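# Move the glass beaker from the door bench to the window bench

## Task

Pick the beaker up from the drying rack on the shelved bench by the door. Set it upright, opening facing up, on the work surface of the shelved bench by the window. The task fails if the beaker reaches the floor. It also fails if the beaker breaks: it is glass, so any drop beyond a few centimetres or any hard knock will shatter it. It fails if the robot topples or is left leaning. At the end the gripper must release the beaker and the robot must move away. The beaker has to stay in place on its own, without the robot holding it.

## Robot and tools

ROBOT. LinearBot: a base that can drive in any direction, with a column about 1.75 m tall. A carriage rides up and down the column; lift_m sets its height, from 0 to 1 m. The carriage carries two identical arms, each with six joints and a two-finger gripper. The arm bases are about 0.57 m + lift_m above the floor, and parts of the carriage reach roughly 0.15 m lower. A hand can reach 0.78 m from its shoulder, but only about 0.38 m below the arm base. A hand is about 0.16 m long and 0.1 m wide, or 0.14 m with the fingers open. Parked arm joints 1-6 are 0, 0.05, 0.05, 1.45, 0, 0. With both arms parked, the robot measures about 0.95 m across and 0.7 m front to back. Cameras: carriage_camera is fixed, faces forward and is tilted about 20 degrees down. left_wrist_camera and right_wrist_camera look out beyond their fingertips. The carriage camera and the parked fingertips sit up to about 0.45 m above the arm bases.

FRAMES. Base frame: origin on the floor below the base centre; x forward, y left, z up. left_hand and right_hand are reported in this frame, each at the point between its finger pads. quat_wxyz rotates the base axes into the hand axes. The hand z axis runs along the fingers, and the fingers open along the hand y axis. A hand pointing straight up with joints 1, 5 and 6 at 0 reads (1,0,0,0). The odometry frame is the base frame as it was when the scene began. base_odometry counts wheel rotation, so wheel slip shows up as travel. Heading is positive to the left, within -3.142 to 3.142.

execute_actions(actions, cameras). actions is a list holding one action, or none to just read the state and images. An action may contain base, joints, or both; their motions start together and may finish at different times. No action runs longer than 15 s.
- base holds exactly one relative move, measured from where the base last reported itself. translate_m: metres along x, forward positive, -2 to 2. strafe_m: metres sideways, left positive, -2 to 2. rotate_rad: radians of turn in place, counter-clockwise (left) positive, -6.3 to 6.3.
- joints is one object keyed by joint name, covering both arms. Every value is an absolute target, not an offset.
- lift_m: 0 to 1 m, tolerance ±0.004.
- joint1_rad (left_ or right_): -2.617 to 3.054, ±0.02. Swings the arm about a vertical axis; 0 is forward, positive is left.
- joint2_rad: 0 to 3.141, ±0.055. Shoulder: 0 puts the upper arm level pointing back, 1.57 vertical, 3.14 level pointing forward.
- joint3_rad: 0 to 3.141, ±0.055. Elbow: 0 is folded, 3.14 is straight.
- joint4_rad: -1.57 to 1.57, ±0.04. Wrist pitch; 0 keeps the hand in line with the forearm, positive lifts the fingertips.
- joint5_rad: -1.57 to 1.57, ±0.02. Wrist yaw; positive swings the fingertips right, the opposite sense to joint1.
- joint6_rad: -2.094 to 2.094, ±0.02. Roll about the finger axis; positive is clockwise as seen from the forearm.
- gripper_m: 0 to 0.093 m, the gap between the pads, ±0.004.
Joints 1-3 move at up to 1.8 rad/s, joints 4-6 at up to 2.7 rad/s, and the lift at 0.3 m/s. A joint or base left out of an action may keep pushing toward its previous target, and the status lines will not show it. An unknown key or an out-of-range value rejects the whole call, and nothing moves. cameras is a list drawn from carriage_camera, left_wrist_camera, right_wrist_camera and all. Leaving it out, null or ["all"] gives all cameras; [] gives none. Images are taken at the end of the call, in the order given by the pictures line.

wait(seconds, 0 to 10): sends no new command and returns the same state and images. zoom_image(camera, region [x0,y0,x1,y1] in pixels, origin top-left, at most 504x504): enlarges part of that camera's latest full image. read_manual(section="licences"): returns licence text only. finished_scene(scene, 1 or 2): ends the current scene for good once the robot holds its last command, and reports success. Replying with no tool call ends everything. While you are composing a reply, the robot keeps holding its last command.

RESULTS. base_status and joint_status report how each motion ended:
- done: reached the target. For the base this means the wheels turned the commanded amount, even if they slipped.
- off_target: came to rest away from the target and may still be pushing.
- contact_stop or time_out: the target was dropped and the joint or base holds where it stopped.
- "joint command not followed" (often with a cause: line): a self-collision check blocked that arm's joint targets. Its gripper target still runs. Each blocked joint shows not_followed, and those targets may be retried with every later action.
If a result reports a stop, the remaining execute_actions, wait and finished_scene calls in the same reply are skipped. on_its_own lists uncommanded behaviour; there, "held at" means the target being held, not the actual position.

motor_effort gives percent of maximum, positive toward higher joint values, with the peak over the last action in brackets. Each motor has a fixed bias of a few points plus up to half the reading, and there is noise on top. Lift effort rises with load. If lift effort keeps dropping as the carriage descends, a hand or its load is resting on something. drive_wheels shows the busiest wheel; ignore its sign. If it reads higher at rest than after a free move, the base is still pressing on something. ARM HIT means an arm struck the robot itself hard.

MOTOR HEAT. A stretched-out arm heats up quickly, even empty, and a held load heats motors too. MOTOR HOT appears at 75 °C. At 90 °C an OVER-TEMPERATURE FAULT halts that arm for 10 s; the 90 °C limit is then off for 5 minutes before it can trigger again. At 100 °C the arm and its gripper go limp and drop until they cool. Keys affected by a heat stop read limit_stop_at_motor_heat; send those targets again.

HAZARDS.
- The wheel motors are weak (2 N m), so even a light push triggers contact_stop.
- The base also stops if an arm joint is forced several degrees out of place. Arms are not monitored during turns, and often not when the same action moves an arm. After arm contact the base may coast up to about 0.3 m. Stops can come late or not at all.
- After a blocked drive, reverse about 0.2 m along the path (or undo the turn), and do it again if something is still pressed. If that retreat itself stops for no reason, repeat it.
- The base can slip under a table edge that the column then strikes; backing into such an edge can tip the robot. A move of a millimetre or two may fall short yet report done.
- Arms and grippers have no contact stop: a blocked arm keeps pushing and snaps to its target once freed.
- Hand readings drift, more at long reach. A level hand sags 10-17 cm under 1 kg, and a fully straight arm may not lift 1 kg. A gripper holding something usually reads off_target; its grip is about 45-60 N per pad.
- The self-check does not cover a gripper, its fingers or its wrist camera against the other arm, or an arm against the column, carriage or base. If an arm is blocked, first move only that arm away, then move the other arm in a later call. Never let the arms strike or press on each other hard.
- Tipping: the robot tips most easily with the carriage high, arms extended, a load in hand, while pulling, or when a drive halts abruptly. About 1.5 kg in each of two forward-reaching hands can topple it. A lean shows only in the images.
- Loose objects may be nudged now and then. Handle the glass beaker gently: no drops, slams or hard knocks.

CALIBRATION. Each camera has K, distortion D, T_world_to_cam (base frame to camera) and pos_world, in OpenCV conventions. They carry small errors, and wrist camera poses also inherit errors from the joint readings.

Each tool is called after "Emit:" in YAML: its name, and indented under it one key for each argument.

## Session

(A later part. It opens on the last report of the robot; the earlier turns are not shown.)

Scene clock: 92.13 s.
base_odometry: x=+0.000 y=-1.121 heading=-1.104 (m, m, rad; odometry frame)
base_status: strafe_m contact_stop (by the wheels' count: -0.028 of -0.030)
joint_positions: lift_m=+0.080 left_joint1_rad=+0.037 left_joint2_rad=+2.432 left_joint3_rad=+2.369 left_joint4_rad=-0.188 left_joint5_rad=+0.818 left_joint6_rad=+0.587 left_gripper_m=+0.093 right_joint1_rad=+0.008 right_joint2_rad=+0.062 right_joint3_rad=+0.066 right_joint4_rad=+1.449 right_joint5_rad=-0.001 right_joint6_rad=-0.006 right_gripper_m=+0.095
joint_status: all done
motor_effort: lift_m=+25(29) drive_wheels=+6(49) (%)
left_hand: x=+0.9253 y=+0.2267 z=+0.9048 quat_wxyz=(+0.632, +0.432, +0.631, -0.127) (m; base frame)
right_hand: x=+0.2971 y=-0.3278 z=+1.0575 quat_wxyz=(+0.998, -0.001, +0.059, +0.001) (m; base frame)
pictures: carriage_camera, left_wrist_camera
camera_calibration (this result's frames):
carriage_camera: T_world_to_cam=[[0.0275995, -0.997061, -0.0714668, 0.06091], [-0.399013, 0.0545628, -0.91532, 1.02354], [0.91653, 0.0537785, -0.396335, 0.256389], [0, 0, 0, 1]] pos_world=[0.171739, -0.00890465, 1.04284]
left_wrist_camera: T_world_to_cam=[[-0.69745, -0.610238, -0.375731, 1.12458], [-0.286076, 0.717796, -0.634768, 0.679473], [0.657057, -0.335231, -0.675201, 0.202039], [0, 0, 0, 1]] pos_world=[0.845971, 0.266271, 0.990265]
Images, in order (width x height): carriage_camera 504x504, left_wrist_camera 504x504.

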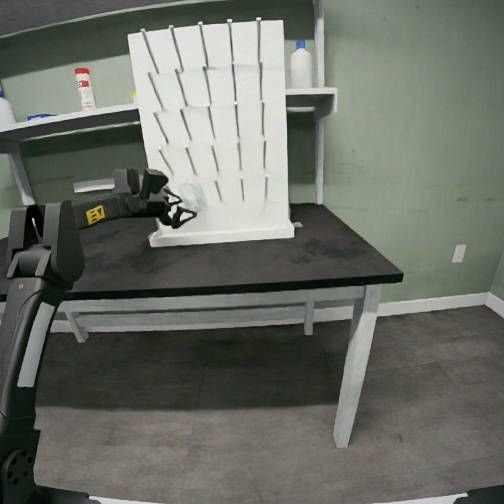

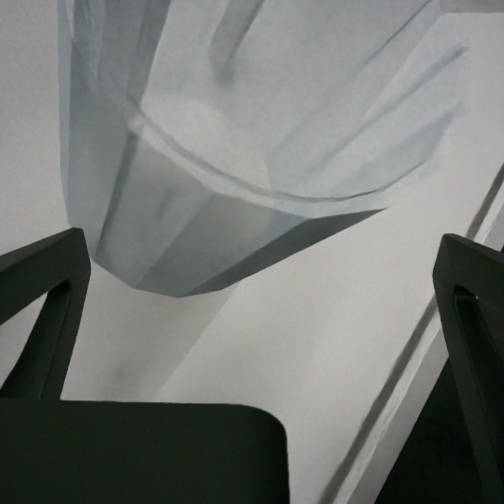

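Emit:
execute_actions:
  actions:
    - {"base":{"translate_m":-0.1}}
  cameras: []

Emit:
execute_actions:
  actions:
    - {"base":{"strafe_m":0.04},"joints":{"lift_m":0.065}}
  cameras: []

Emit:
execute_actions:
  actions:
    - {"base":{"translate_m":0.12}}
  cameras: ["carriage_camera","left_wrist_camera"]

Scene clock: 101.63 s.
base_odometry: x=-0.046 y=-1.032 heading=-1.105 (m, m, rad; odometry frame)
base_status: done
joint_positions: lift_m=+0.080 left_joint1_rad=-0.001 left_joint2_rad=+2.427 left_joint3_rad=+2.369 left_joint4_rad=-0.018 left_joint5_rad=+0.791 left_joint6_rad=+0.592 left_gripper_m=+0.093 right_joint1_rad=+0.008 right_joint2_rad=+0.062 right_joint3_rad=+0.066 right_joint4_rad=+1.449 right_joint5_rad=-0.001 right_joint6_rad=-0.006 right_gripper_m=+0.095
joint_status: not commanded
motor_effort: lift_m=+24(25) drive_wheels=-5(32) (%)
left_hand: x=+0.9287 y=+0.2052 z=+0.9398 quat_wxyz=(+0.682, +0.448, +0.571, -0.088) (m; base frame)
right_hand: x=+0.2971 y=-0.3278 z=+1.0575 quat_wxyz=(+0.998, -0.001, +0.059, +0.001) (m; base frame)
pictures: none
No camera images: the call's "cameras" was empty. Leave "cameras" out to get every camera's image.

Scene clock: 102.73 s.
base_odometry: x=-0.010 y=-1.013 heading=-1.104 (m, m, rad; odometry frame)
base_status: done
joint_positions: lift_m=+0.065 left_joint1_rad=-0.009 left_joint2_rad=+2.419 left_joint3_rad=+2.369 left_joint4_rad=-0.013 left_joint5_rad=+0.793 left_joint6_rad=+0.592 left_gripper_m=+0.093 right_joint1_rad=+0.008 right_joint2_rad=+0.062 right_joint3_rad=+0.066 right_joint4_rad=+1.449 right_joint5_rad=-0.001 right_joint6_rad=-0.006 right_gripper_m=+0.095
joint_status: all done
motor_effort: lift_m=+22(24) drive_wheels=-4(27) (%)
left_hand: x=+0.9257 y=+0.1997 z=+0.9318 quat_wxyz=(+0.686, +0.452, +0.564, -0.088) (m; base frame)
right_hand: x=+0.2971 y=-0.3279 z=+1.0428 quat_wxyz=(+0.998, -0.001, +0.059, +0.001) (m; base frame)
pictures: none
No camera images: the call's "cameras" was empty. Leave "cameras" out to get every camera's image.

Scene clock: 104.43 s.
base_odometry: x=+0.043 y=-1.118 heading=-1.102 (m, m, rad; odometry frame)
base_status: translate_m contact_stop (by the wheels' count: +0.117 of +0.120)
joint_positions: lift_m=+0.065 left_joint1_rad=-0.008 left_joint2_rad=+2.422 left_joint3_rad=+2.369 left_joint4_rad=-0.159 left_joint5_rad=+0.855 left_joint6_rad=+0.596 left_gripper_m=+0.093 right_joint1_rad=+0.008 right_joint2_rad=+0.062 right_joint3_rad=+0.066 right_joint4_rad=+1.447 right_joint5_rad=-0.001 right_joint6_rad=-0.006 right_gripper_m=+0.095
joint_status: not commanded
motor_effort: lift_m=+21(22) drive_wheels=+7(35) (%)
left_hand: x=+0.9149 y=+0.1933 z=+0.9033 quat_wxyz=(+0.641, +0.459, +0.598, -0.143) (m; base frame)
right_hand: x=+0.2976 y=-0.3278 z=+1.0427 quat_wxyz=(+0.998, -0.001, +0.060, +0.001) (m; base frame)
pictures: carriage_camera, left_wrist_camera
camera_calibration (this result's frames):
carriage_camera: T_world_to_cam=[[0.0275995, -0.997061, -0.0714668, 0.059862], [-0.399013, 0.0545628, -0.91532, 1.01012], [0.91653, 0.0537785, -0.396335, 0.250577], [0, 0, 0, 1]] pos_world=[0.171739, -0.00890465, 1.02818]
left_wrist_camera: T_world_to_cam=[[-0.726769, -0.553001, -0.407427, 1.1408], [-0.197016, 0.736058, -0.647614, 0.626194], [0.658021, -0.390396, -0.643894, 0.178166], [0, 0, 0, 1]] pos_world=[0.83523, 0.239502, 0.985044]
Images, in order (width x height): carriage_camera 504x504, left_wrist_camera 504x504.

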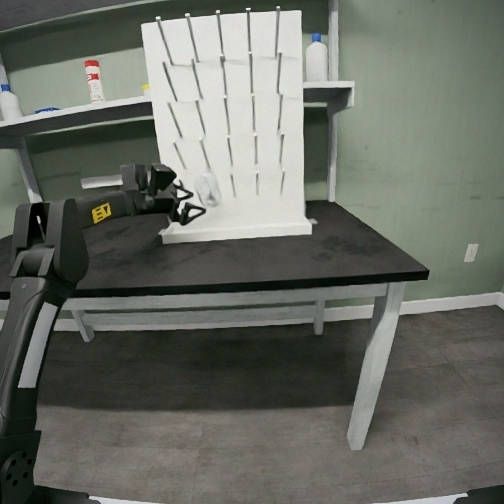

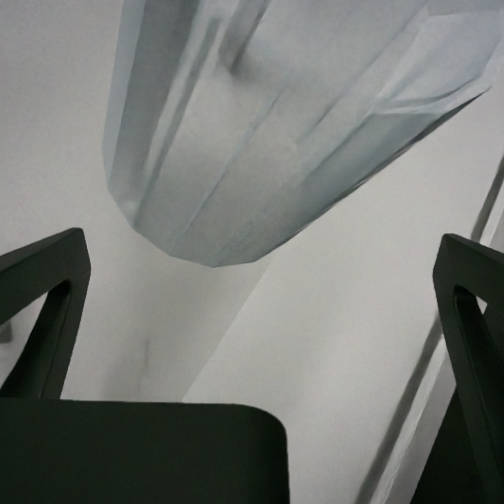

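Emit:
execute_actions:
  actions:
    - {"base":{"translate_m":-0.2}}
  cameras: []

Emit:
execute_actions:
  actions:
    - {"base":{"strafe_m":-0.2},"joints":{"lift_m":0.2,"left_joint4_rad":-0.75,"left_joint5_rad":0,"left_joint6_rad":0}}
  cameras: ["carriage_camera","left_wrist_camera"]

Scene clock: 117.07 s.
base_odometry: x=-0.047 y=-0.939 heading=-1.102 (m, m, rad; odometry frame)
base_status: done
joint_positions: lift_m=+0.065 left_joint1_rad=-0.010 left_joint2_rad=+2.426 left_joint3_rad=+2.369 left_joint4_rad=-0.016 left_joint5_rad=+0.807 left_joint6_rad=+0.596 left_gripper_m=+0.093 right_joint1_rad=+0.008 right_joint2_rad=+0.062 right_joint3_rad=+0.066 right_joint4_rad=+1.447 right_joint5_rad=-0.001 right_joint6_rad=-0.006 right_gripper_m=+0.095
joint_status: not commanded
motor_effort: lift_m=+22(22) drive_wheels=-4(35) (%)
left_hand: x=+0.9254 y=+0.1975 z=+0.9263 quat_wxyz=(+0.682, +0.456, +0.563, -0.095) (m; base frame)
right_hand: x=+0.2976 y=-0.3278 z=+1.0427 quat_wxyz=(+0.998, -0.001, +0.060, +0.001) (m; base frame)
pictures: none
No camera images: the call's "cameras" was empty. Leave "cameras" out to get every camera's image.

Scene clock: 119.23 s.
base_odometry: x=-0.225 y=-1.029 heading=-1.102 (m, m, rad; odometry frame)
base_status: done
joint_positions: lift_m=+0.200 left_joint1_rad=-0.013 left_joint2_rad=+2.415 left_joint3_rad=+2.369 left_joint4_rad=-0.750 left_joint5_rad=+0.006 left_joint6_rad=+0.007 left_gripper_m=+0.093 right_joint1_rad=+0.008 right_joint2_rad=+0.062 right_joint3_rad=+0.066 right_joint4_rad=+1.447 right_joint5_rad=-0.001 right_joint6_rad=-0.006 right_gripper_m=+0.095
joint_status: all done
motor_effort: lift_m=+23(28) drive_wheels=-4(30) (%)
left_hand: x=+0.9039 y=+0.3188 z=+0.9047 quat_wxyz=(+0.378, +0.011, +0.926, -0.004) (m; base frame)
right_hand: x=+0.2976 y=-0.3278 z=+1.1776 quat_wxyz=(+0.998, -0.001, +0.060, +0.001) (m; base frame)
pictures: carriage_camera, left_wrist_camera
camera_calibration (this result's frames):
carriage_camera: T_world_to_cam=[[0.0275995, -0.997061, -0.0714668, 0.069502], [-0.399013, 0.0545628, -0.91532, 1.13359], [0.91653, 0.0537785, -0.396335, 0.304038], [0, 0, 0, 1]] pos_world=[0.171739, -0.00890465, 1.16306]
left_wrist_camera: T_world_to_cam=[[-0.00333962, -0.999993, -0.00138066, 0.324026], [-0.990519, 0.00349759, -0.137333, 1.0217], [0.137337, 0.000908927, -0.990524, 0.894766], [0, 0, 0, 1]] pos_world=[0.890213, 0.319637, 1.02705]
Images, in order (width x height): carriage_camera 504x504, left_wrist_camera 504x504.

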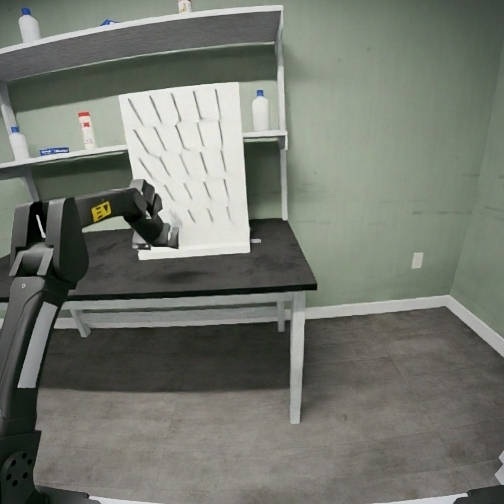

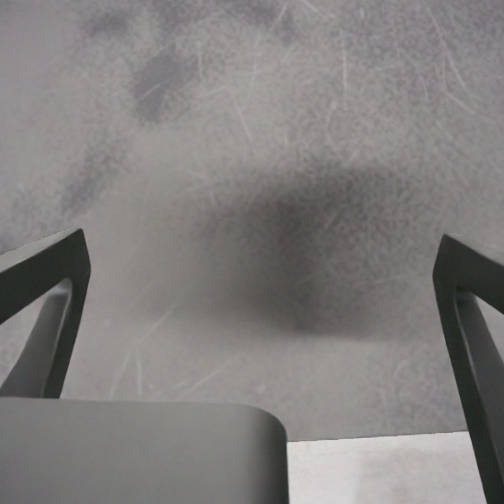

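Raise and advance.

Emit:
execute_actions:
  actions:
    - {"base":{"translate_m":0.1},"joints":{"lift_m":0.3}}
  cameras: ["carriage_camera","left_wrist_camera"]

Scene clock: 122.73 s.
base_odometry: x=-0.181 y=-1.119 heading=-1.103 (m, m, rad; odometry frame)
base_status: done
joint_positions: lift_m=+0.300 left_joint1_rad=-0.013 left_joint2_rad=+2.408 left_joint3_rad=+2.369 left_joint4_rad=-0.755 left_joint5_rad=+0.006 left_joint6_rad=+0.007 left_gripper_m=+0.093 right_joint1_rad=+0.008 right_joint2_rad=+0.062 right_joint3_rad=+0.066 right_joint4_rad=+1.449 right_joint5_rad=-0.001 right_joint6_rad=-0.006 right_gripper_m=+0.095
joint_status: all done
motor_effort: lift_m=+23(28) drive_wheels=-9(35) (%)
left_hand: x=+0.9025 y=+0.3188 z=+1.0084 quat_wxyz=(+0.379, +0.011, +0.925, -0.004) (m; base frame)
right_hand: x=+0.2971 y=-0.3279 z=+1.2777 quat_wxyz=(+0.998, -0.001, +0.059, +0.001) (m; base frame)
pictures: carriage_camera, left_wrist_camera
camera_calibration (this result's frames):
carriage_camera: T_world_to_cam=[[0.0275995, -0.997061, -0.0714668, 0.0766484], [-0.399013, 0.0545628, -0.91532, 1.22512], [0.91653, 0.0537785, -0.396335, 0.34367], [0, 0, 0, 1]] pos_world=[0.171739, -0.00890465, 1.26306]
left_wrist_camera: T_world_to_cam=[[-0.003337, -0.999994, -0.0013622, 0.324162], [-0.990255, 0.00349415, -0.139222, 1.03624], [0.139226, 0.000884344, -0.99026, 0.995723], [0, 0, 0, 1]] pos_world=[0.888592, 0.319658, 1.13073]
Images, in order (width x height): carriage_camera 504x504, left_wrist_camera 504x504.

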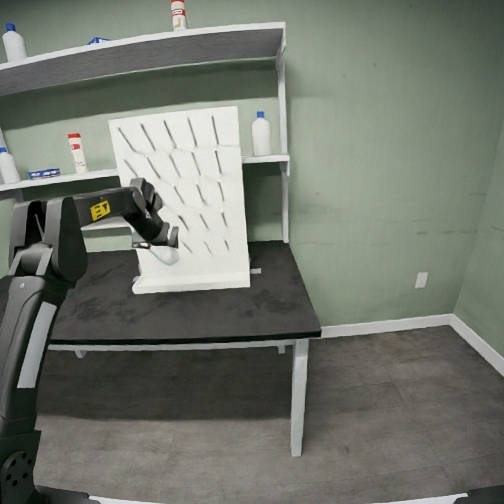

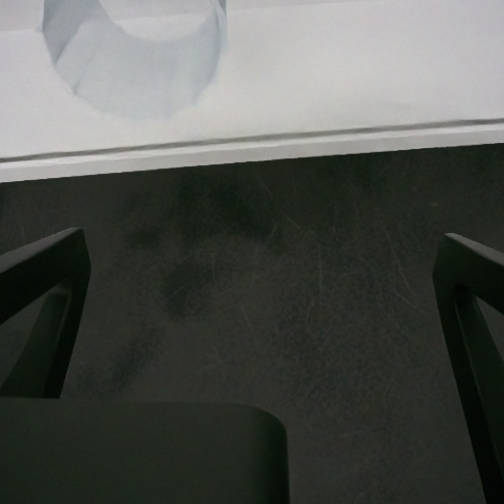

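Emit:
execute_actions:
  actions:
    - {"base":{"strafe_m":0.035},"joints":{"lift_m":0.27}}
  cameras: []

Emit:
execute_actions:
  actions:
    - {"base":{"translate_m":0.07}}
  cameras: ["carriage_camera","left_wrist_camera"]

Scene clock: 127.27 s.
base_odometry: x=-0.149 y=-1.103 heading=-1.103 (m, m, rad; odometry frame)
base_status: done
joint_positions: lift_m=+0.270 left_joint1_rad=-0.016 left_joint2_rad=+2.414 left_joint3_rad=+2.379 left_joint4_rad=-0.759 left_joint5_rad=+0.006 left_joint6_rad=+0.007 left_gripper_m=+0.093 right_joint1_rad=+0.008 right_joint2_rad=+0.062 right_joint3_rad=+0.066 right_joint4_rad=+1.449 right_joint5_rad=+0.000 right_joint6_rad=-0.006 right_gripper_m=+0.095
joint_status: all done
motor_effort: lift_m=+22(22) drive_wheels=-3(35) (%)
left_hand: x=+0.9033 y=+0.3170 z=+0.9780 quat_wxyz=(+0.379, +0.012, +0.925, -0.004) (m; base frame)
right_hand: x=+0.2970 y=-0.3279 z=+1.2478 quat_wxyz=(+0.998, -0.001, +0.059, +0.001) (m; base frame)
pictures: none
No camera images: the call's "cameras" was empty. Leave "cameras" out to get every camera's image.

Scene clock: 128.60 s.
base_odometry: x=-0.117 y=-1.166 heading=-1.103 (m, m, rad; odometry frame)
base_status: done
joint_positions: lift_m=+0.270 left_joint1_rad=-0.016 left_joint2_rad=+2.414 left_joint3_rad=+2.379 left_joint4_rad=-0.759 left_joint5_rad=+0.006 left_joint6_rad=+0.007 left_gripper_m=+0.093 right_joint1_rad=+0.008 right_joint2_rad=+0.062 right_joint3_rad=+0.066 right_joint4_rad=+1.450 right_joint5_rad=+0.000 right_joint6_rad=-0.006 right_gripper_m=+0.095
joint_status: not commanded
motor_effort: lift_m=+21(22) drive_wheels=-9(36) (%)
left_hand: x=+0.9033 y=+0.3170 z=+0.9781 quat_wxyz=(+0.379, +0.012, +0.925, -0.004) (m; base frame)
right_hand: x=+0.2968 y=-0.3279 z=+1.2478 quat_wxyz=(+0.998, -0.001, +0.058, +0.001) (m; base frame)
pictures: carriage_camera, left_wrist_camera
camera_calibration (this result's frames):
carriage_camera: T_world_to_cam=[[0.0275995, -0.997061, -0.0714668, 0.0745123], [-0.399013, 0.0545628, -0.91532, 1.19776], [0.91653, 0.0537785, -0.396335, 0.331823], [0, 0, 0, 1]] pos_world=[0.171739, -0.00890465, 1.23317]
left_wrist_camera: T_world_to_cam=[[-0.00585438, -0.999981, -0.0019099, 0.325107], [-0.990295, 0.00606287, -0.13885, 1.03168], [0.138859, 0.00107849, -0.990312, 0.965921], [0, 0, 0, 1]] pos_world=[0.889444, 0.317804, 1.10043]
Images, in order (width x height): carriage_camera 504x504, left_wrist_camera 504x504.

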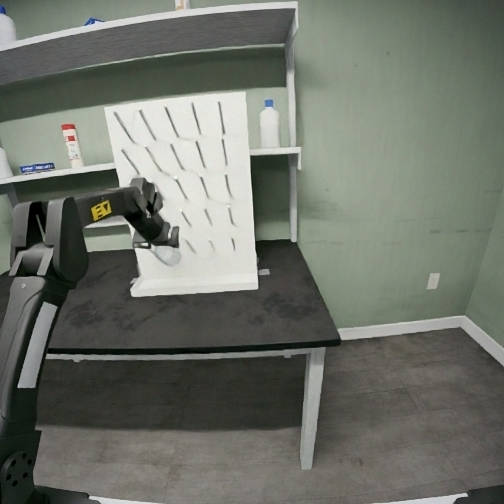

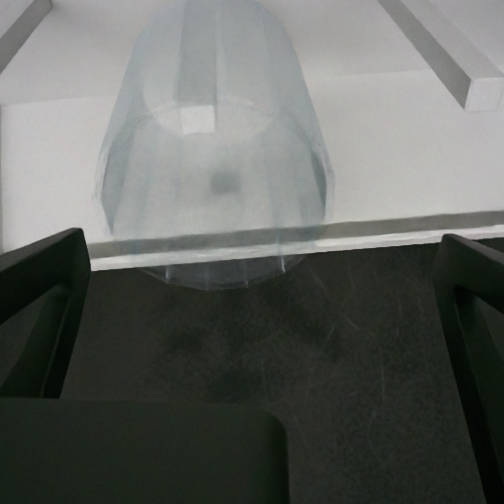

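Emit:
execute_actions:
  actions:
    - {"base":{"translate_m":0.04},"joints":{"lift_m":0.235,"left_joint1_rad":0.015}}
  cameras: ["carriage_camera","left_wrist_camera"]

Emit:
execute_actions:
  actions:
    - {"joints":{"left_gripper_m":0}}
  cameras: []

Scene clock: 133.90 s.
base_odometry: x=-0.099 y=-1.201 heading=-1.102 (m, m, rad; odometry frame)
base_status: done
joint_positions: lift_m=+0.235 left_joint1_rad=+0.011 left_joint2_rad=+2.378 left_joint3_rad=+2.379 left_joint4_rad=-0.892 left_joint5_rad=+0.006 left_joint6_rad=+0.007 left_gripper_m=+0.093 right_joint1_rad=+0.008 right_joint2_rad=+0.062 right_joint3_rad=+0.066 right_joint4_rad=+1.448 right_joint5_rad=-0.001 right_joint6_rad=-0.006 right_gripper_m=+0.095
joint_status: all done
motor_effort: lift_m=+22(22) drive_wheels=+15(42) (%)
left_hand: x=+0.8772 y=+0.3337 z=+0.9428 quat_wxyz=(+0.333, -0.001, +0.943, +0.000) (m; base frame)
right_hand: x=+0.2974 y=-0.3278 z=+1.2127 quat_wxyz=(+0.998, -0.001, +0.059, +0.001) (m; base frame)
pictures: carriage_camera, left_wrist_camera
camera_calibration (this result's frames):
carriage_camera: T_world_to_cam=[[0.0275995, -0.997061, -0.0714668, 0.0720103], [-0.399013, 0.0545628, -0.91532, 1.16571], [0.91653, 0.0537785, -0.396335, 0.317948], [0, 0, 0, 1]] pos_world=[0.171739, -0.00890465, 1.19816]
left_wrist_camera: T_world_to_cam=[[0.0206705, -0.999784, -0.00235618, 0.318623], [-0.998906, -0.0205533, -0.0420084, 0.925961], [0.0419509, 0.00322194, -0.999114, 1.02715], [0, 0, 0, 1]] pos_world=[0.875272, 0.334276, 1.06589]
Images, in order (width x height): carriage_camera 504x504, left_wrist_camera 504x504.

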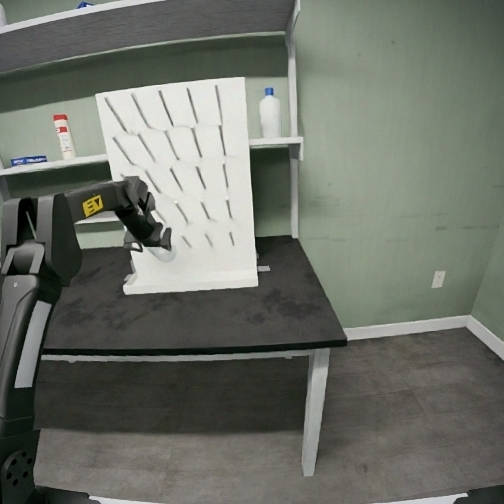

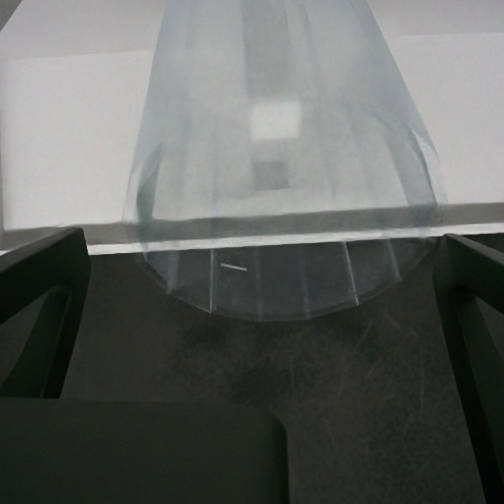

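Scene clock: 134.63 s.
base_odometry: x=-0.099 y=-1.201 heading=-1.102 (m, m, rad; odometry frame)
base_status: not commanded
joint_positions: lift_m=+0.235 left_joint1_rad=+0.011 left_joint2_rad=+2.378 left_joint3_rad=+2.379 left_joint4_rad=-0.892 left_joint5_rad=+0.005 left_joint6_rad=+0.006 left_gripper_m=+0.068 right_joint1_rad=+0.008 right_joint2_rad=+0.062 right_joint3_rad=+0.066 right_joint4_rad=+1.448 right_joint5_rad=-0.001 right_joint6_rad=-0.006 right_gripper_m=+0.095
joint_status: left_gripper_m off_target (ended at +0.068, target +0.000)
motor_effort: lift_m=+22(22) drive_wheels=+16(15) (%)
left_hand: x=+0.8772 y=+0.3338 z=+0.9428 quat_wxyz=(+0.333, -0.001, +0.943, +0.000) (m; base frame)
right_hand: x=+0.2974 y=-0.3278 z=+1.2127 quat_wxyz=(+0.998, -0.001, +0.059, +0.001) (m; base frame)
pictures: none
No camera images: the call's "cameras" was empty. Leave "cameras" out to get every camera's image.

Emit:
execute_actions:
  actions:
    - {"base":{"translate_m":-0.13},"joints":{"lift_m":0.36,"left_joint4_rad":-0.89}}
  cameras: ["carriage_camera","left_wrist_camera"]

Scene clock: 138.17 s.
base_odometry: x=-0.157 y=-1.085 heading=-1.102 (m, m, rad; odometry frame)
base_status: done
joint_positions: lift_m=+0.360 left_joint1_rad=+0.012 left_joint2_rad=+2.416 left_joint3_rad=+2.379 left_joint4_rad=-0.911 left_joint5_rad=+0.005 left_joint6_rad=+0.006 left_gripper_m=+0.068 right_joint1_rad=+0.008 right_joint2_rad=+0.062 right_joint3_rad=+0.064 right_joint4_rad=+1.448 right_joint5_rad=+0.000 right_joint6_rad=-0.006 right_gripper_m=+0.095
joint_status: all done
motor_effort: lift_m=+24(28) drive_wheels=-4(33) (%)
left_hand: x=+0.8749 y=+0.3346 z=+1.0423 quat_wxyz=(+0.306, -0.002, +0.952, +0.001) (m; base frame)
right_hand: x=+0.2981 y=-0.3279 z=+1.3371 quat_wxyz=(+0.998, -0.001, +0.061, +0.001) (m; base frame)
pictures: carriage_camera, left_wrist_camera
camera_calibration (this result's frames):
carriage_camera: T_world_to_cam=[[0.0275995, -0.997061, -0.0714668, 0.0809335], [-0.399013, 0.0545628, -0.91532, 1.28], [0.91653, 0.0537785, -0.396335, 0.367433], [0, 0, 0, 1]] pos_world=[0.171739, -0.00890465, 1.32302]
left_wrist_camera: T_world_to_cam=[[0.0231711, -0.999725, -0.00372546, 0.319059], [-0.999609, -0.0232265, 0.0155741, 0.869318], [-0.0156563, 0.00336313, -0.999872, 1.17778], [0, 0, 0, 1]] pos_world=[0.880025, 0.335201, 1.16528]
Images, in order (width x height): carriage_camera 504x504, left_wrist_camera 504x504.

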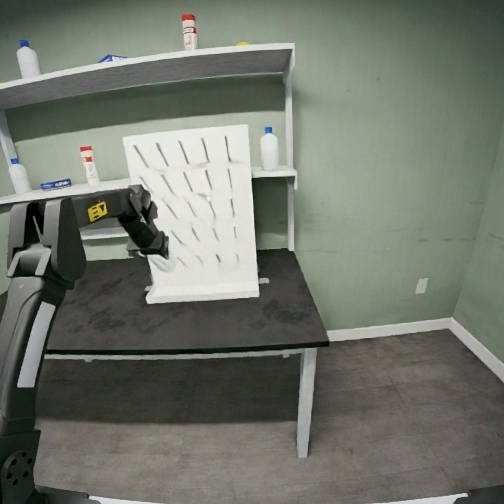

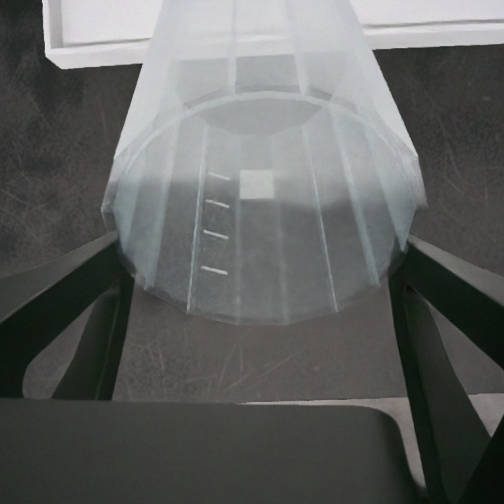

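Emit:
execute_actions:
  actions:
    - {"base":{"translate_m":-0.3},"joints":{"left_joint1_rad":-0.9,"left_joint2_rad":1.6,"left_joint3_rad":1.6,"left_joint4_rad":-0.1}}
  cameras: []

Emit:
execute_actions:
  actions:
    - {"joints":{"right_joint1_rad":0,"right_joint2_rad":1.3,"right_joint3_rad":1.3,"right_joint4_rad":0,"right_joint5_rad":-0.67,"right_joint6_rad":1.57}}

Scene clock: 146.80 s.
base_odometry: x=-0.293 y=-0.817 heading=-1.102 (m, m, rad; odometry frame)
base_status: done
joint_positions: lift_m=+0.360 left_joint1_rad=-0.895 left_joint2_rad=+1.612 left_joint3_rad=+1.611 left_joint4_rad=-0.134 left_joint5_rad=+0.008 left_joint6_rad=+0.005 left_gripper_m=+0.068 right_joint1_rad=+0.008 right_joint2_rad=+0.062 right_joint3_rad=+0.064 right_joint4_rad=+1.448 right_joint5_rad=+0.000 right_joint6_rad=-0.006 right_gripper_m=+0.095
joint_status: all done
motor_effort: lift_m=+23(23) drive_wheels=-3(37) (%)
left_hand: x=+0.5911 y=-0.0780 z=+1.3067 quat_wxyz=(+0.592, +0.330, +0.677, -0.286) (m; base frame)
right_hand: x=+0.2981 y=-0.3279 z=+1.3371 quat_wxyz=(+0.998, -0.001, +0.061, +0.001) (m; base frame)
pictures: none
No camera images: the call's "cameras" was empty. Leave "cameras" out to get every camera's image.

Scene clock: 148.53 s.
base_odometry: x=-0.293 y=-0.817 heading=-1.102 (m, m, rad; odometry frame)
base_status: not commanded
joint_positions: lift_m=+0.360 left_joint1_rad=-0.895 left_joint2_rad=+1.612 left_joint3_rad=+1.611 left_joint4_rad=-0.134 left_joint5_rad=+0.008 left_joint6_rad=+0.005 left_gripper_m=+0.068 right_joint1_rad=+0.008 right_joint2_rad=+1.296 right_joint3_rad=+1.272 right_joint4_rad=+0.005 right_joint5_rad=-0.662 right_joint6_rad=+1.563 right_gripper_m=+0.095
joint_status: all done
motor_effort: lift_m=+24(23) drive_wheels=-3(4) (%)
left_hand: x=+0.5911 y=-0.0779 z=+1.3067 quat_wxyz=(+0.593, +0.330, +0.677, -0.286) (m; base frame)
right_hand: x=+0.6704 y=-0.2194 z=+1.3205 quat_wxyz=(+0.304, +0.311, +0.641, +0.632) (m; base frame)
pictures: carriage_camera, left_wrist_camera, right_wrist_camera
camera_calibration (this result's frames):
carriage_camera: T_world_to_cam=[[0.0275995, -0.997061, -0.0714668, 0.0809335], [-0.399013, 0.0545628, -0.91532, 1.28], [0.91653, 0.0537785, -0.396335, 0.367433], [0, 0, 0, 1]] pos_world=[0.171739, -0.00890465, 1.32302]
left_wrist_camera: T_world_to_cam=[[-0.775396, -0.631437, 0.00693869, 0.401024], [-0.444674, 0.538186, -0.715976, 1.24358], [0.44836, -0.55825, -0.698091, 0.7267], [0, 0, 0, 1]] pos_world=[0.538115, -0.0103729, 1.39489]
right_wrist_camera: T_world_to_cam=[[-0.0194207, -0.0475442, -0.99868, 1.31286], [-0.942194, 0.33506, 0.00237102, 0.716009], [0.334505, 0.940996, -0.0513029, 0.17336], [0, 0, 0, 1]] pos_world=[0.642126, -0.340618, 1.31832]
Images, in order (width x height): carriage_camera 504x504, left_wrist_camera 504x504, right_wrist_camera 504x504.

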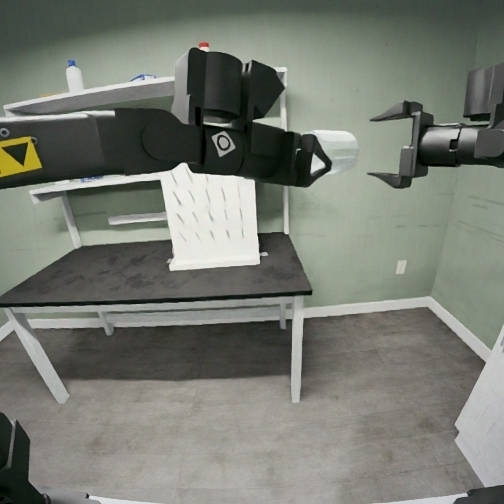

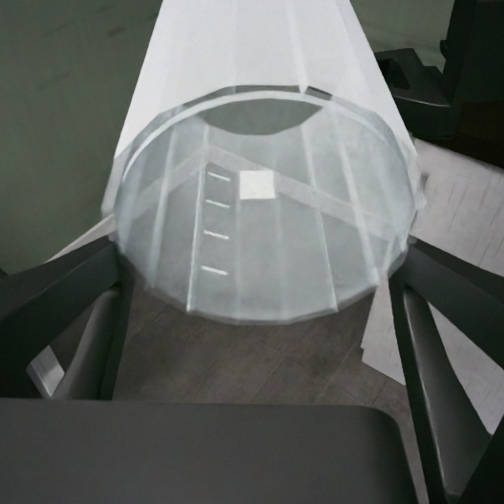

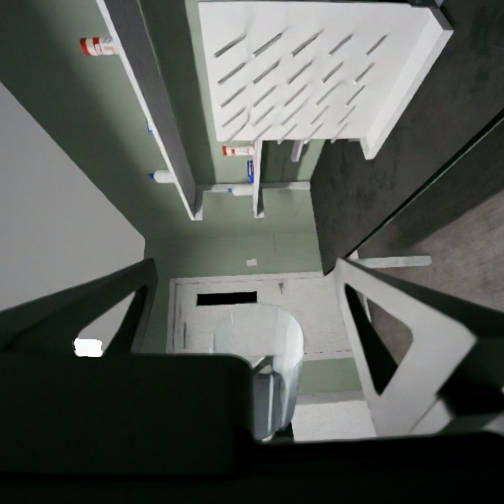

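Emit:
execute_actions:
  actions:
    - {"joints":{"left_joint2_rad":2.02,"left_joint3_rad":2.1,"left_joint4_rad":-0.18}}

Scene clock: 154.67 s.
base_odometry: x=-0.293 y=-0.817 heading=-1.102 (m, m, rad; odometry frame)
base_status: not commanded
joint_positions: lift_m=+0.360 left_joint1_rad=-0.893 left_joint2_rad=+2.011 left_joint3_rad=+2.066 left_joint4_rad=-0.228 left_joint5_rad=-0.030 left_joint6_rad=+0.005 left_gripper_m=+0.068 right_joint1_rad=-0.016 right_joint2_rad=+1.296 right_joint3_rad=+1.272 right_joint4_rad=+0.002 right_joint5_rad=-0.645 right_joint6_rad=+1.558 right_gripper_m=+0.095
joint_status: left_joint4_rad off_target (ended at -0.228, target -0.180); the others done
motor_effort: lift_m=+23(23) drive_wheels=-2(3) (%)
left_hand: x=+0.6574 y=-0.1483 z=+1.2858 quat_wxyz=(+0.586, +0.324, +0.694, -0.266) (m; base frame)
right_hand: x=+0.6745 y=-0.2314 z=+1.3198 quat_wxyz=(+0.318, +0.324, +0.636, +0.625) (m; base frame)
pictures: carriage_camera, left_wrist_camera, right_wrist_camera
camera_calibration (this result's frames):
carriage_camera: T_world_to_cam=[[0.0275995, -0.997061, -0.0714668, 0.0809335], [-0.399013, 0.0545628, -0.91532, 1.28], [0.91653, 0.0537785, -0.396335, 0.367433], [0, 0, 0, 1]] pos_world=[0.171739, -0.00890465, 1.32302]
left_wrist_camera: T_world_to_cam=[[-0.749962, -0.661481, 0.000134858, 0.395707], [-0.479678, 0.543699, -0.688694, 1.28476], [0.455485, -0.516559, -0.725052, 0.679271], [0, 0, 0, 1]] pos_world=[0.603639, -0.0858875, 1.37726]
right_wrist_camera: T_world_to_cam=[[-0.0213949, -0.0515904, -0.998439, 1.31169], [-0.927914, 0.372793, 0.000621064, 0.725358], [0.372179, 0.926479, -0.0558474, 0.160438], [0, 0, 0, 1]] pos_world=[0.641422, -0.35138, 1.31815]
Images, in order (width x height): carriage_camera 504x504, left_wrist_camera 504x504, right_wrist_camera 504x504.

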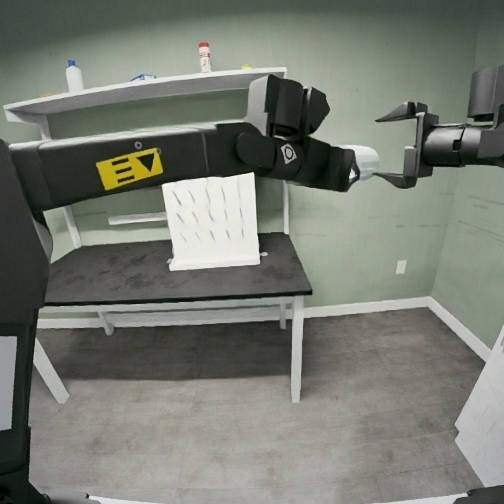

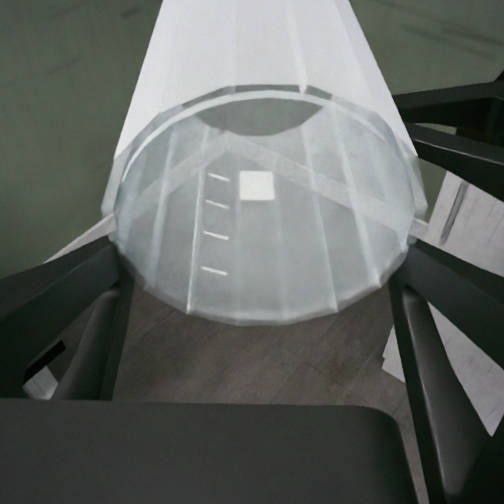

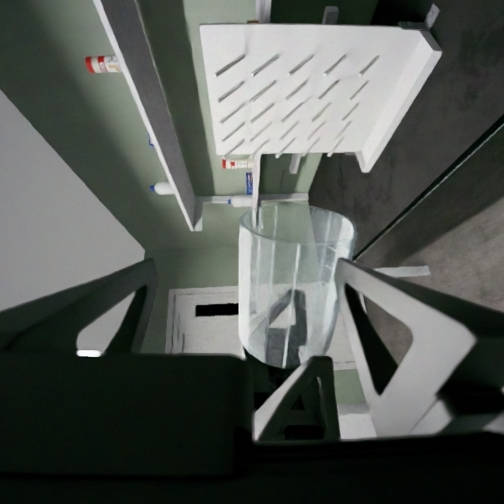

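Emit:
execute_actions:
  actions:
    - {"joints":{"right_joint3_rad":1.16,"right_joint4_rad":0.14}}
  cameras: []

Emit:
execute_actions:
  actions:
    - {"joints":{"right_joint1_rad":0.12,"right_joint5_rad":-0.55}}
  cameras: ["carriage_camera","right_wrist_camera"]

Scene clock: 158.13 s.
base_odometry: x=-0.293 y=-0.817 heading=-1.102 (m, m, rad; odometry frame)
base_status: not commanded
joint_positions: lift_m=+0.360 left_joint1_rad=-0.893 left_joint2_rad=+2.017 left_joint3_rad=+2.066 left_joint4_rad=-0.223 left_joint5_rad=-0.011 left_joint6_rad=+0.005 left_gripper_m=+0.068 right_joint1_rad=-0.010 right_joint2_rad=+1.296 right_joint3_rad=+1.172 right_joint4_rad=+0.120 right_joint5_rad=-0.662 right_joint6_rad=+1.562 right_gripper_m=+0.095
joint_status: all done
motor_effort: lift_m=+23(23) drive_wheels=-2(2) (%)
left_hand: x=+0.6560 y=-0.1518 z=+1.2837 quat_wxyz=(+0.582, +0.329, +0.691, -0.272) (m; base frame)
right_hand: x=+0.6765 y=-0.2267 z=+1.2985 quat_wxyz=(+0.315, +0.312, +0.636, +0.632) (m; base frame)
pictures: none
No camera images: the call's "cameras" was empty. Leave "cameras" out to get every camera's image.

Scene clock: 158.83 s.
base_odometry: x=-0.293 y=-0.817 heading=-1.102 (m, m, rad; odometry frame)
base_status: not commanded
joint_positions: lift_m=+0.360 left_joint1_rad=-0.893 left_joint2_rad=+2.017 left_joint3_rad=+2.066 left_joint4_rad=-0.223 left_joint5_rad=-0.010 left_joint6_rad=+0.005 left_gripper_m=+0.068 right_joint1_rad=+0.120 right_joint2_rad=+1.296 right_joint3_rad=+1.172 right_joint4_rad=+0.120 right_joint5_rad=-0.557 right_joint6_rad=+1.563 right_gripper_m=+0.095
joint_status: all done
motor_effort: lift_m=+23(23) drive_wheels=-2(1) (%)
left_hand: x=+0.6559 y=-0.1519 z=+1.2837 quat_wxyz=(+0.582, +0.330, +0.691, -0.273) (m; base frame)
right_hand: x=+0.6719 y=-0.1880 z=+1.2985 quat_wxyz=(+0.307, +0.304, +0.640, +0.636) (m; base frame)
pictures: carriage_camera, right_wrist_camera
camera_calibration (this result's frames):
carriage_camera: T_world_to_cam=[[0.0275995, -0.997061, -0.0714668, 0.0809335], [-0.399013, 0.0545628, -0.91532, 1.28], [0.91653, 0.0537785, -0.396335, 0.367433], [0, 0, 0, 1]] pos_world=[0.171739, -0.00890465, 1.32302]
right_wrist_camera: T_world_to_cam=[[-0.0044705, -0.0485363, -0.998811, 1.28231], [-0.944533, 0.328208, -0.0117214, 0.72553], [0.328386, 0.943358, -0.0473114, 0.141529], [0, 0, 0, 1]] pos_world=[0.644543, -0.309398, 1.29599]
Images, in order (width x height): carriage_camera 504x504, right_wrist_camera 504x504.

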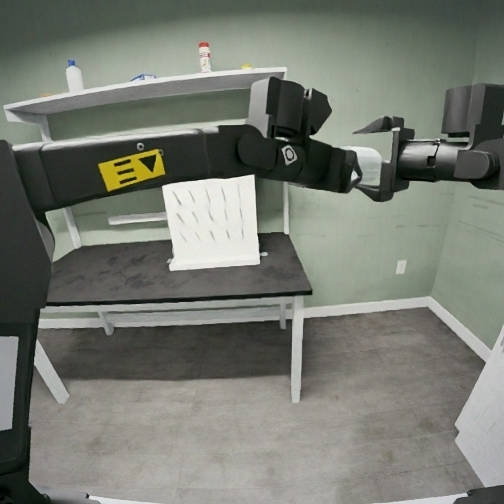

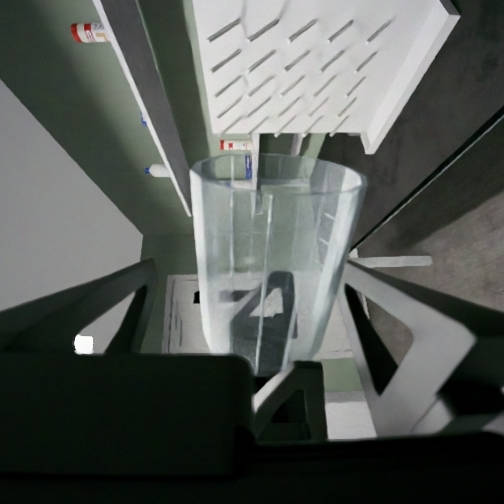

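Grasp, release left, retract, roll to 0 (image-up = mouth).

Emit:
execute_actions:
  actions:
    - {"joints":{"right_gripper_m":0}}
  cameras: []

Emit:
execute_actions:
  actions:
    - {"joints":{"left_gripper_m":0.093}}
  cameras: []

Emit:
execute_actions:
  actions:
    - {"joints":{"left_joint2_rad":1.4,"left_joint3_rad":1.4}}
  cameras: []

Emit:
execute_actions:
  actions:
    - {"base":{"rotate_rad":-1.6},"joints":{"left_joint1_rad":0,"left_joint2_rad":0.05,"left_joint3_rad":0.05,"left_joint4_rad":1.45,"right_joint1_rad":0,"right_joint5_rad":0,"right_joint6_rad":0}}
  cameras: ["carriage_camera"]

Scene clock: 171.93 s.
base_odometry: x=-0.293 y=-0.817 heading=-1.102 (m, m, rad; odometry frame)
base_status: not commanded
joint_positions: lift_m=+0.360 left_joint1_rad=-0.893 left_joint2_rad=+2.017 left_joint3_rad=+2.069 left_joint4_rad=-0.204 left_joint5_rad=-0.008 left_joint6_rad=+0.005 left_gripper_m=+0.068 right_joint1_rad=+0.120 right_joint2_rad=+1.296 right_joint3_rad=+1.172 right_joint4_rad=+0.112 right_joint5_rad=-0.545 right_joint6_rad=+1.564 right_gripper_m=+0.070
joint_status: right_gripper_m off_target (ended at +0.070, target +0.000)
motor_effort: lift_m=+23(23) drive_wheels=-1(2) (%)
left_hand: x=+0.6560 y=-0.1526 z=+1.2898 quat_wxyz=(+0.589, +0.327, +0.685, -0.277) (m; base frame)
right_hand: x=+0.6732 y=-0.1897 z=+1.2967 quat_wxyz=(+0.308, +0.311, +0.639, +0.632) (m; base frame)
pictures: none
No camera images: the call's "cameras" was empty. Leave "cameras" out to get every camera's image.

Scene clock: 172.67 s.
base_odometry: x=-0.293 y=-0.817 heading=-1.102 (m, m, rad; odometry frame)
base_status: not commanded
joint_positions: lift_m=+0.360 left_joint1_rad=-0.893 left_joint2_rad=+2.017 left_joint3_rad=+2.069 left_joint4_rad=-0.202 left_joint5_rad=-0.008 left_joint6_rad=+0.005 left_gripper_m=+0.093 right_joint1_rad=+0.120 right_joint2_rad=+1.296 right_joint3_rad=+1.172 right_joint4_rad=+0.112 right_joint5_rad=-0.545 right_joint6_rad=+1.564 right_gripper_m=+0.070
joint_status: all done
motor_effort: lift_m=+23(23) drive_wheels=-2(2) (%)
left_hand: x=+0.6561 y=-0.1527 z=+1.2902 quat_wxyz=(+0.590, +0.327, +0.684, -0.277) (m; base frame)
right_hand: x=+0.6732 y=-0.1897 z=+1.2967 quat_wxyz=(+0.308, +0.311, +0.639, +0.632) (m; base frame)
pictures: none
No camera images: the call's "cameras" was empty. Leave "cameras" out to get every camera's image.

Scene clock: 173.93 s.
base_odometry: x=-0.293 y=-0.817 heading=-1.102 (m, m, rad; odometry frame)
base_status: not commanded
joint_positions: lift_m=+0.360 left_joint1_rad=-0.893 left_joint2_rad=+1.410 left_joint3_rad=+1.413 left_joint4_rad=-0.193 left_joint5_rad=-0.008 left_joint6_rad=+0.005 left_gripper_m=+0.093 right_joint1_rad=+0.120 right_joint2_rad=+1.296 right_joint3_rad=+1.172 right_joint4_rad=+0.112 right_joint5_rad=-0.545 right_joint6_rad=+1.564 right_gripper_m=+0.070
joint_status: all done
motor_effort: lift_m=+23(23) drive_wheels=+0(1) (%)
left_hand: x=+0.5591 y=-0.0323 z=+1.2909 quat_wxyz=(+0.576, +0.332, +0.696, -0.271) (m; base frame)
right_hand: x=+0.6732 y=-0.1897 z=+1.2967 quat_wxyz=(+0.308, +0.311, +0.639, +0.632) (m; base frame)
pictures: none
No camera images: the call's "cameras" was empty. Leave "cameras" out to get every camera's image.

Scene clock: 177.07 s.
base_odometry: x=-0.293 y=-0.817 heading=-2.700 (m, m, rad; odometry frame)
base_status: done
joint_positions: lift_m=+0.360 left_joint1_rad=-0.010 left_joint2_rad=+0.063 left_joint3_rad=+0.069 left_joint4_rad=+1.444 left_joint5_rad=-0.004 left_joint6_rad=+0.005 left_gripper_m=+0.093 right_joint1_rad=+0.002 right_joint2_rad=+1.296 right_joint3_rad=+1.172 right_joint4_rad=+0.111 right_joint5_rad=-0.002 right_joint6_rad=+0.007 right_gripper_m=+0.070
joint_status: all done
motor_effort: lift_m=+23(23) drive_wheels=+19(48) (%)
left_hand: x=+0.2978 y=+0.3286 z=+1.3384 quat_wxyz=(+0.998, -0.002, +0.060, -0.002) (m; base frame)
right_hand: x=+0.7117 y=-0.3269 z=+1.2963 quat_wxyz=(+0.703, +0.001, +0.712, +0.004) (m; base frame)
pictures: carriage_camera
camera_calibration (this result's frames):
carriage_camera: T_world_to_cam=[[0.0275995, -0.997061, -0.0714668, 0.0809334], [-0.399013, 0.0545628, -0.91532, 1.28], [0.91653, 0.0537785, -0.396335, 0.367433], [0, 0, 0, 1]] pos_world=[0.171739, -0.00890465, 1.32302]
Images, in order (width x height): carriage_camera 504x504.

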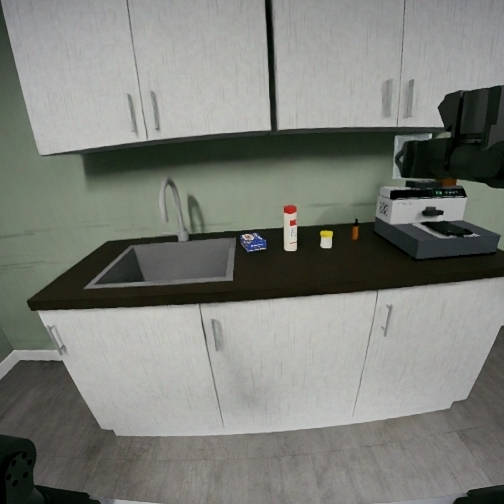

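Emit:
execute_actions:
  actions:
    - {"base":{"rotate_rad":-1.5}}
  cameras: ["carriage_camera"]

Scene clock: 181.50 s.
base_odometry: x=-0.293 y=-0.817 heading=+2.085 (m, m, rad; odometry frame)
base_status: done
joint_positions: lift_m=+0.360 left_joint1_rad=-0.010 left_joint2_rad=+0.063 left_joint3_rad=+0.069 left_joint4_rad=+1.444 left_joint5_rad=-0.004 left_joint6_rad=+0.005 left_gripper_m=+0.093 right_joint1_rad=+0.002 right_joint2_rad=+1.296 right_joint3_rad=+1.172 right_joint4_rad=+0.111 right_joint5_rad=+0.000 right_joint6_rad=+0.007 right_gripper_m=+0.070
joint_status: not commanded
motor_effort: lift_m=+23(23) drive_wheels=+19(49) (%)
left_hand: x=+0.2977 y=+0.3286 z=+1.3384 quat_wxyz=(+0.998, -0.002, +0.060, -0.002) (m; base frame)
right_hand: x=+0.7117 y=-0.3272 z=+1.2963 quat_wxyz=(+0.703, +0.002, +0.712, +0.003) (m; base frame)
pictures: carriage_camera
camera_calibration (this result's frames):
carriage_camera: T_world_to_cam=[[0.0275995, -0.997061, -0.0714668, 0.0809334], [-0.399013, 0.0545628, -0.91532, 1.28], [0.91653, 0.0537785, -0.396335, 0.367433], [0, 0, 0, 1]] pos_world=[0.171739, -0.00890465, 1.32302]
Images, in order (width x height): carriage_camera 504x504.

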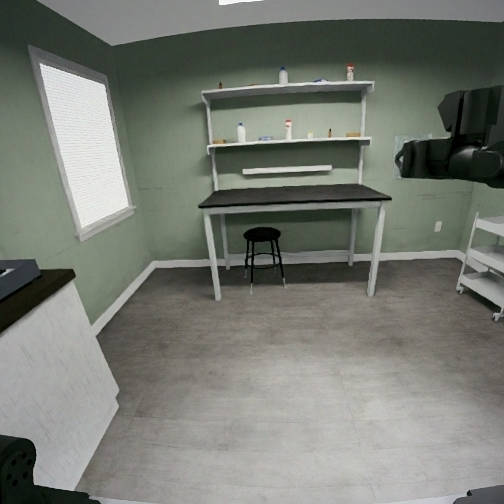

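Emit:
execute_actions:
  actions:
    - {"base":{"translate_m":1.5}}
  cameras: ["carriage_camera","right_wrist_camera"]

Scene clock: 188.30 s.
base_odometry: x=-1.028 y=+0.491 heading=+2.083 (m, m, rad; odometry frame)
base_status: done
joint_positions: lift_m=+0.360 left_joint1_rad=-0.010 left_joint2_rad=+0.063 left_joint3_rad=+0.069 left_joint4_rad=+1.447 left_joint5_rad=-0.004 left_joint6_rad=+0.005 left_gripper_m=+0.093 right_joint1_rad=+0.002 right_joint2_rad=+1.296 right_joint3_rad=+1.172 right_joint4_rad=+0.110 right_joint5_rad=+0.000 right_joint6_rad=+0.007 right_gripper_m=+0.070
joint_status: not commanded
motor_effort: lift_m=+23(23) drive_wheels=-14(49) (%)
left_hand: x=+0.2971 y=+0.3286 z=+1.3385 quat_wxyz=(+0.998, -0.002, +0.059, -0.002) (m; base frame)
right_hand: x=+0.7117 y=-0.3272 z=+1.2961 quat_wxyz=(+0.702, +0.002, +0.712, +0.003) (m; base frame)
pictures: carriage_camera, right_wrist_camera
camera_calibration (this result's frames):
carriage_camera: T_world_to_cam=[[0.0275995, -0.997061, -0.0714668, 0.0809334], [-0.399013, 0.0545628, -0.91532, 1.28], [0.91653, 0.0537785, -0.396335, 0.367433], [0, 0, 0, 1]] pos_world=[0.171739, -0.00890465, 1.32302]
right_wrist_camera: T_world_to_cam=[[-0.027347, -0.999377, 0.0223198, -0.34501], [-0.542212, -0.00392839, -0.840233, 1.48764], [0.839797, -0.0350799, -0.541766, 0.216403], [0, 0, 0, 1]] pos_world=[0.615445, -0.331359, 1.3749]
Images, in order (width x height): carriage_camera 504x504, right_wrist_camera 504x504.

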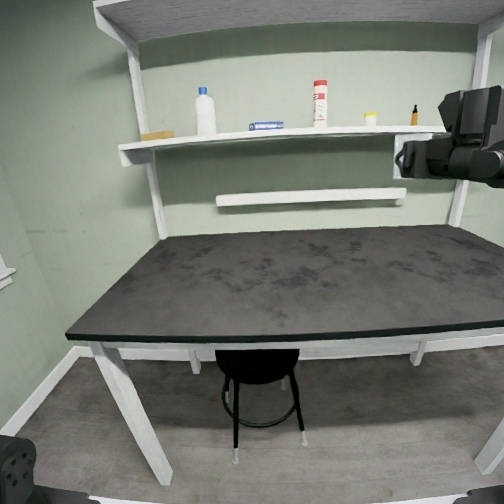

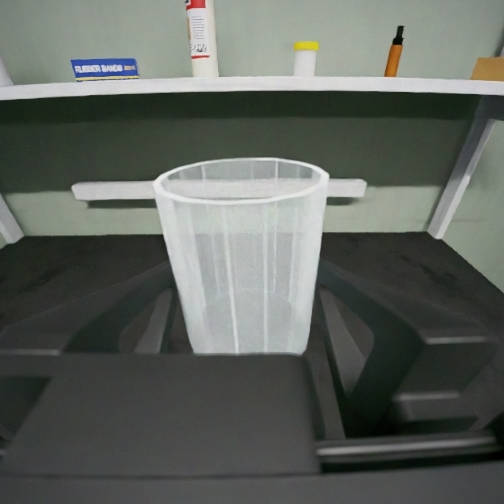

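Emit:
execute_actions:
  actions:
    - {"base":{"translate_m":0.08},"joints":{"lift_m":0.13}}
  cameras: ["carriage_camera","right_wrist_camera"]

Scene clock: 191.47 s.
base_odometry: x=-1.067 y=+0.560 heading=+2.082 (m, m, rad; odometry frame)
base_status: done
joint_positions: lift_m=+0.130 left_joint1_rad=-0.010 left_joint2_rad=+0.063 left_joint3_rad=+0.069 left_joint4_rad=+1.449 left_joint5_rad=-0.003 left_joint6_rad=+0.005 left_gripper_m=+0.093 right_joint1_rad=+0.002 right_joint2_rad=+1.300 right_joint3_rad=+1.172 right_joint4_rad=+0.101 right_joint5_rad=+0.000 right_joint6_rad=+0.007 right_gripper_m=+0.070
joint_status: all done
motor_effort: lift_m=+22(23) drive_wheels=-12(47) (%)
left_hand: x=+0.2966 y=+0.3285 z=+1.1087 quat_wxyz=(+0.998, -0.001, +0.058, -0.002) (m; base frame)
right_hand: x=+0.7128 y=-0.3274 z=+1.0622 quat_wxyz=(+0.697, +0.002, +0.717, +0.003) (m; base frame)
pictures: carriage_camera, right_wrist_camera
camera_calibration (this result's frames):
carriage_camera: T_world_to_cam=[[0.0275995, -0.997061, -0.0714668, 0.0645055], [-0.399013, 0.0545628, -0.91532, 1.06959], [0.91653, 0.0537785, -0.396335, 0.276328], [0, 0, 0, 1]] pos_world=[0.171739, -0.00890465, 1.09315]
right_wrist_camera: T_world_to_cam=[[-0.0274276, -0.999366, 0.0227102, -0.34028], [-0.553383, -0.00374019, -0.832919, 1.29197], [0.832475, -0.0354124, -0.552929, 0.105703], [0, 0, 0, 1]] pos_world=[0.617625, -0.331488, 1.14228]
Images, in order (width x height): carriage_camera 504x504, right_wrist_camera 504x504.

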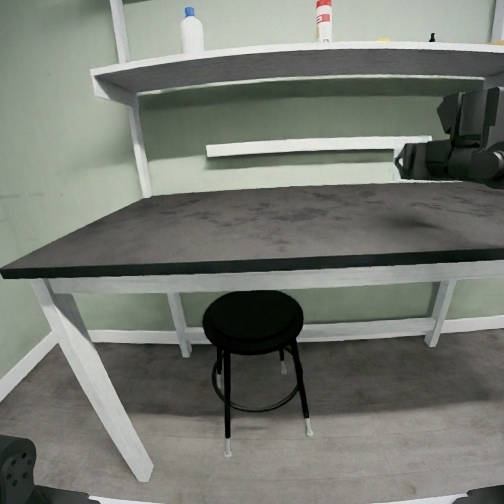

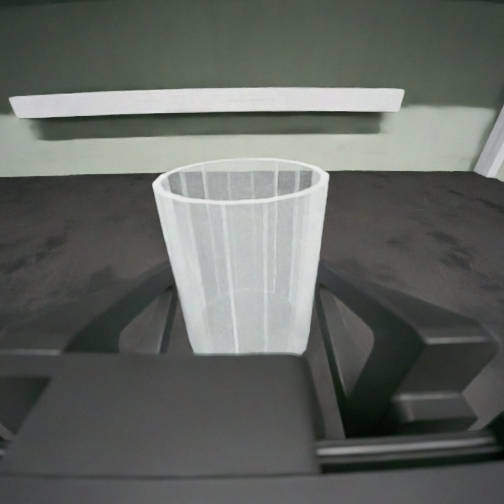

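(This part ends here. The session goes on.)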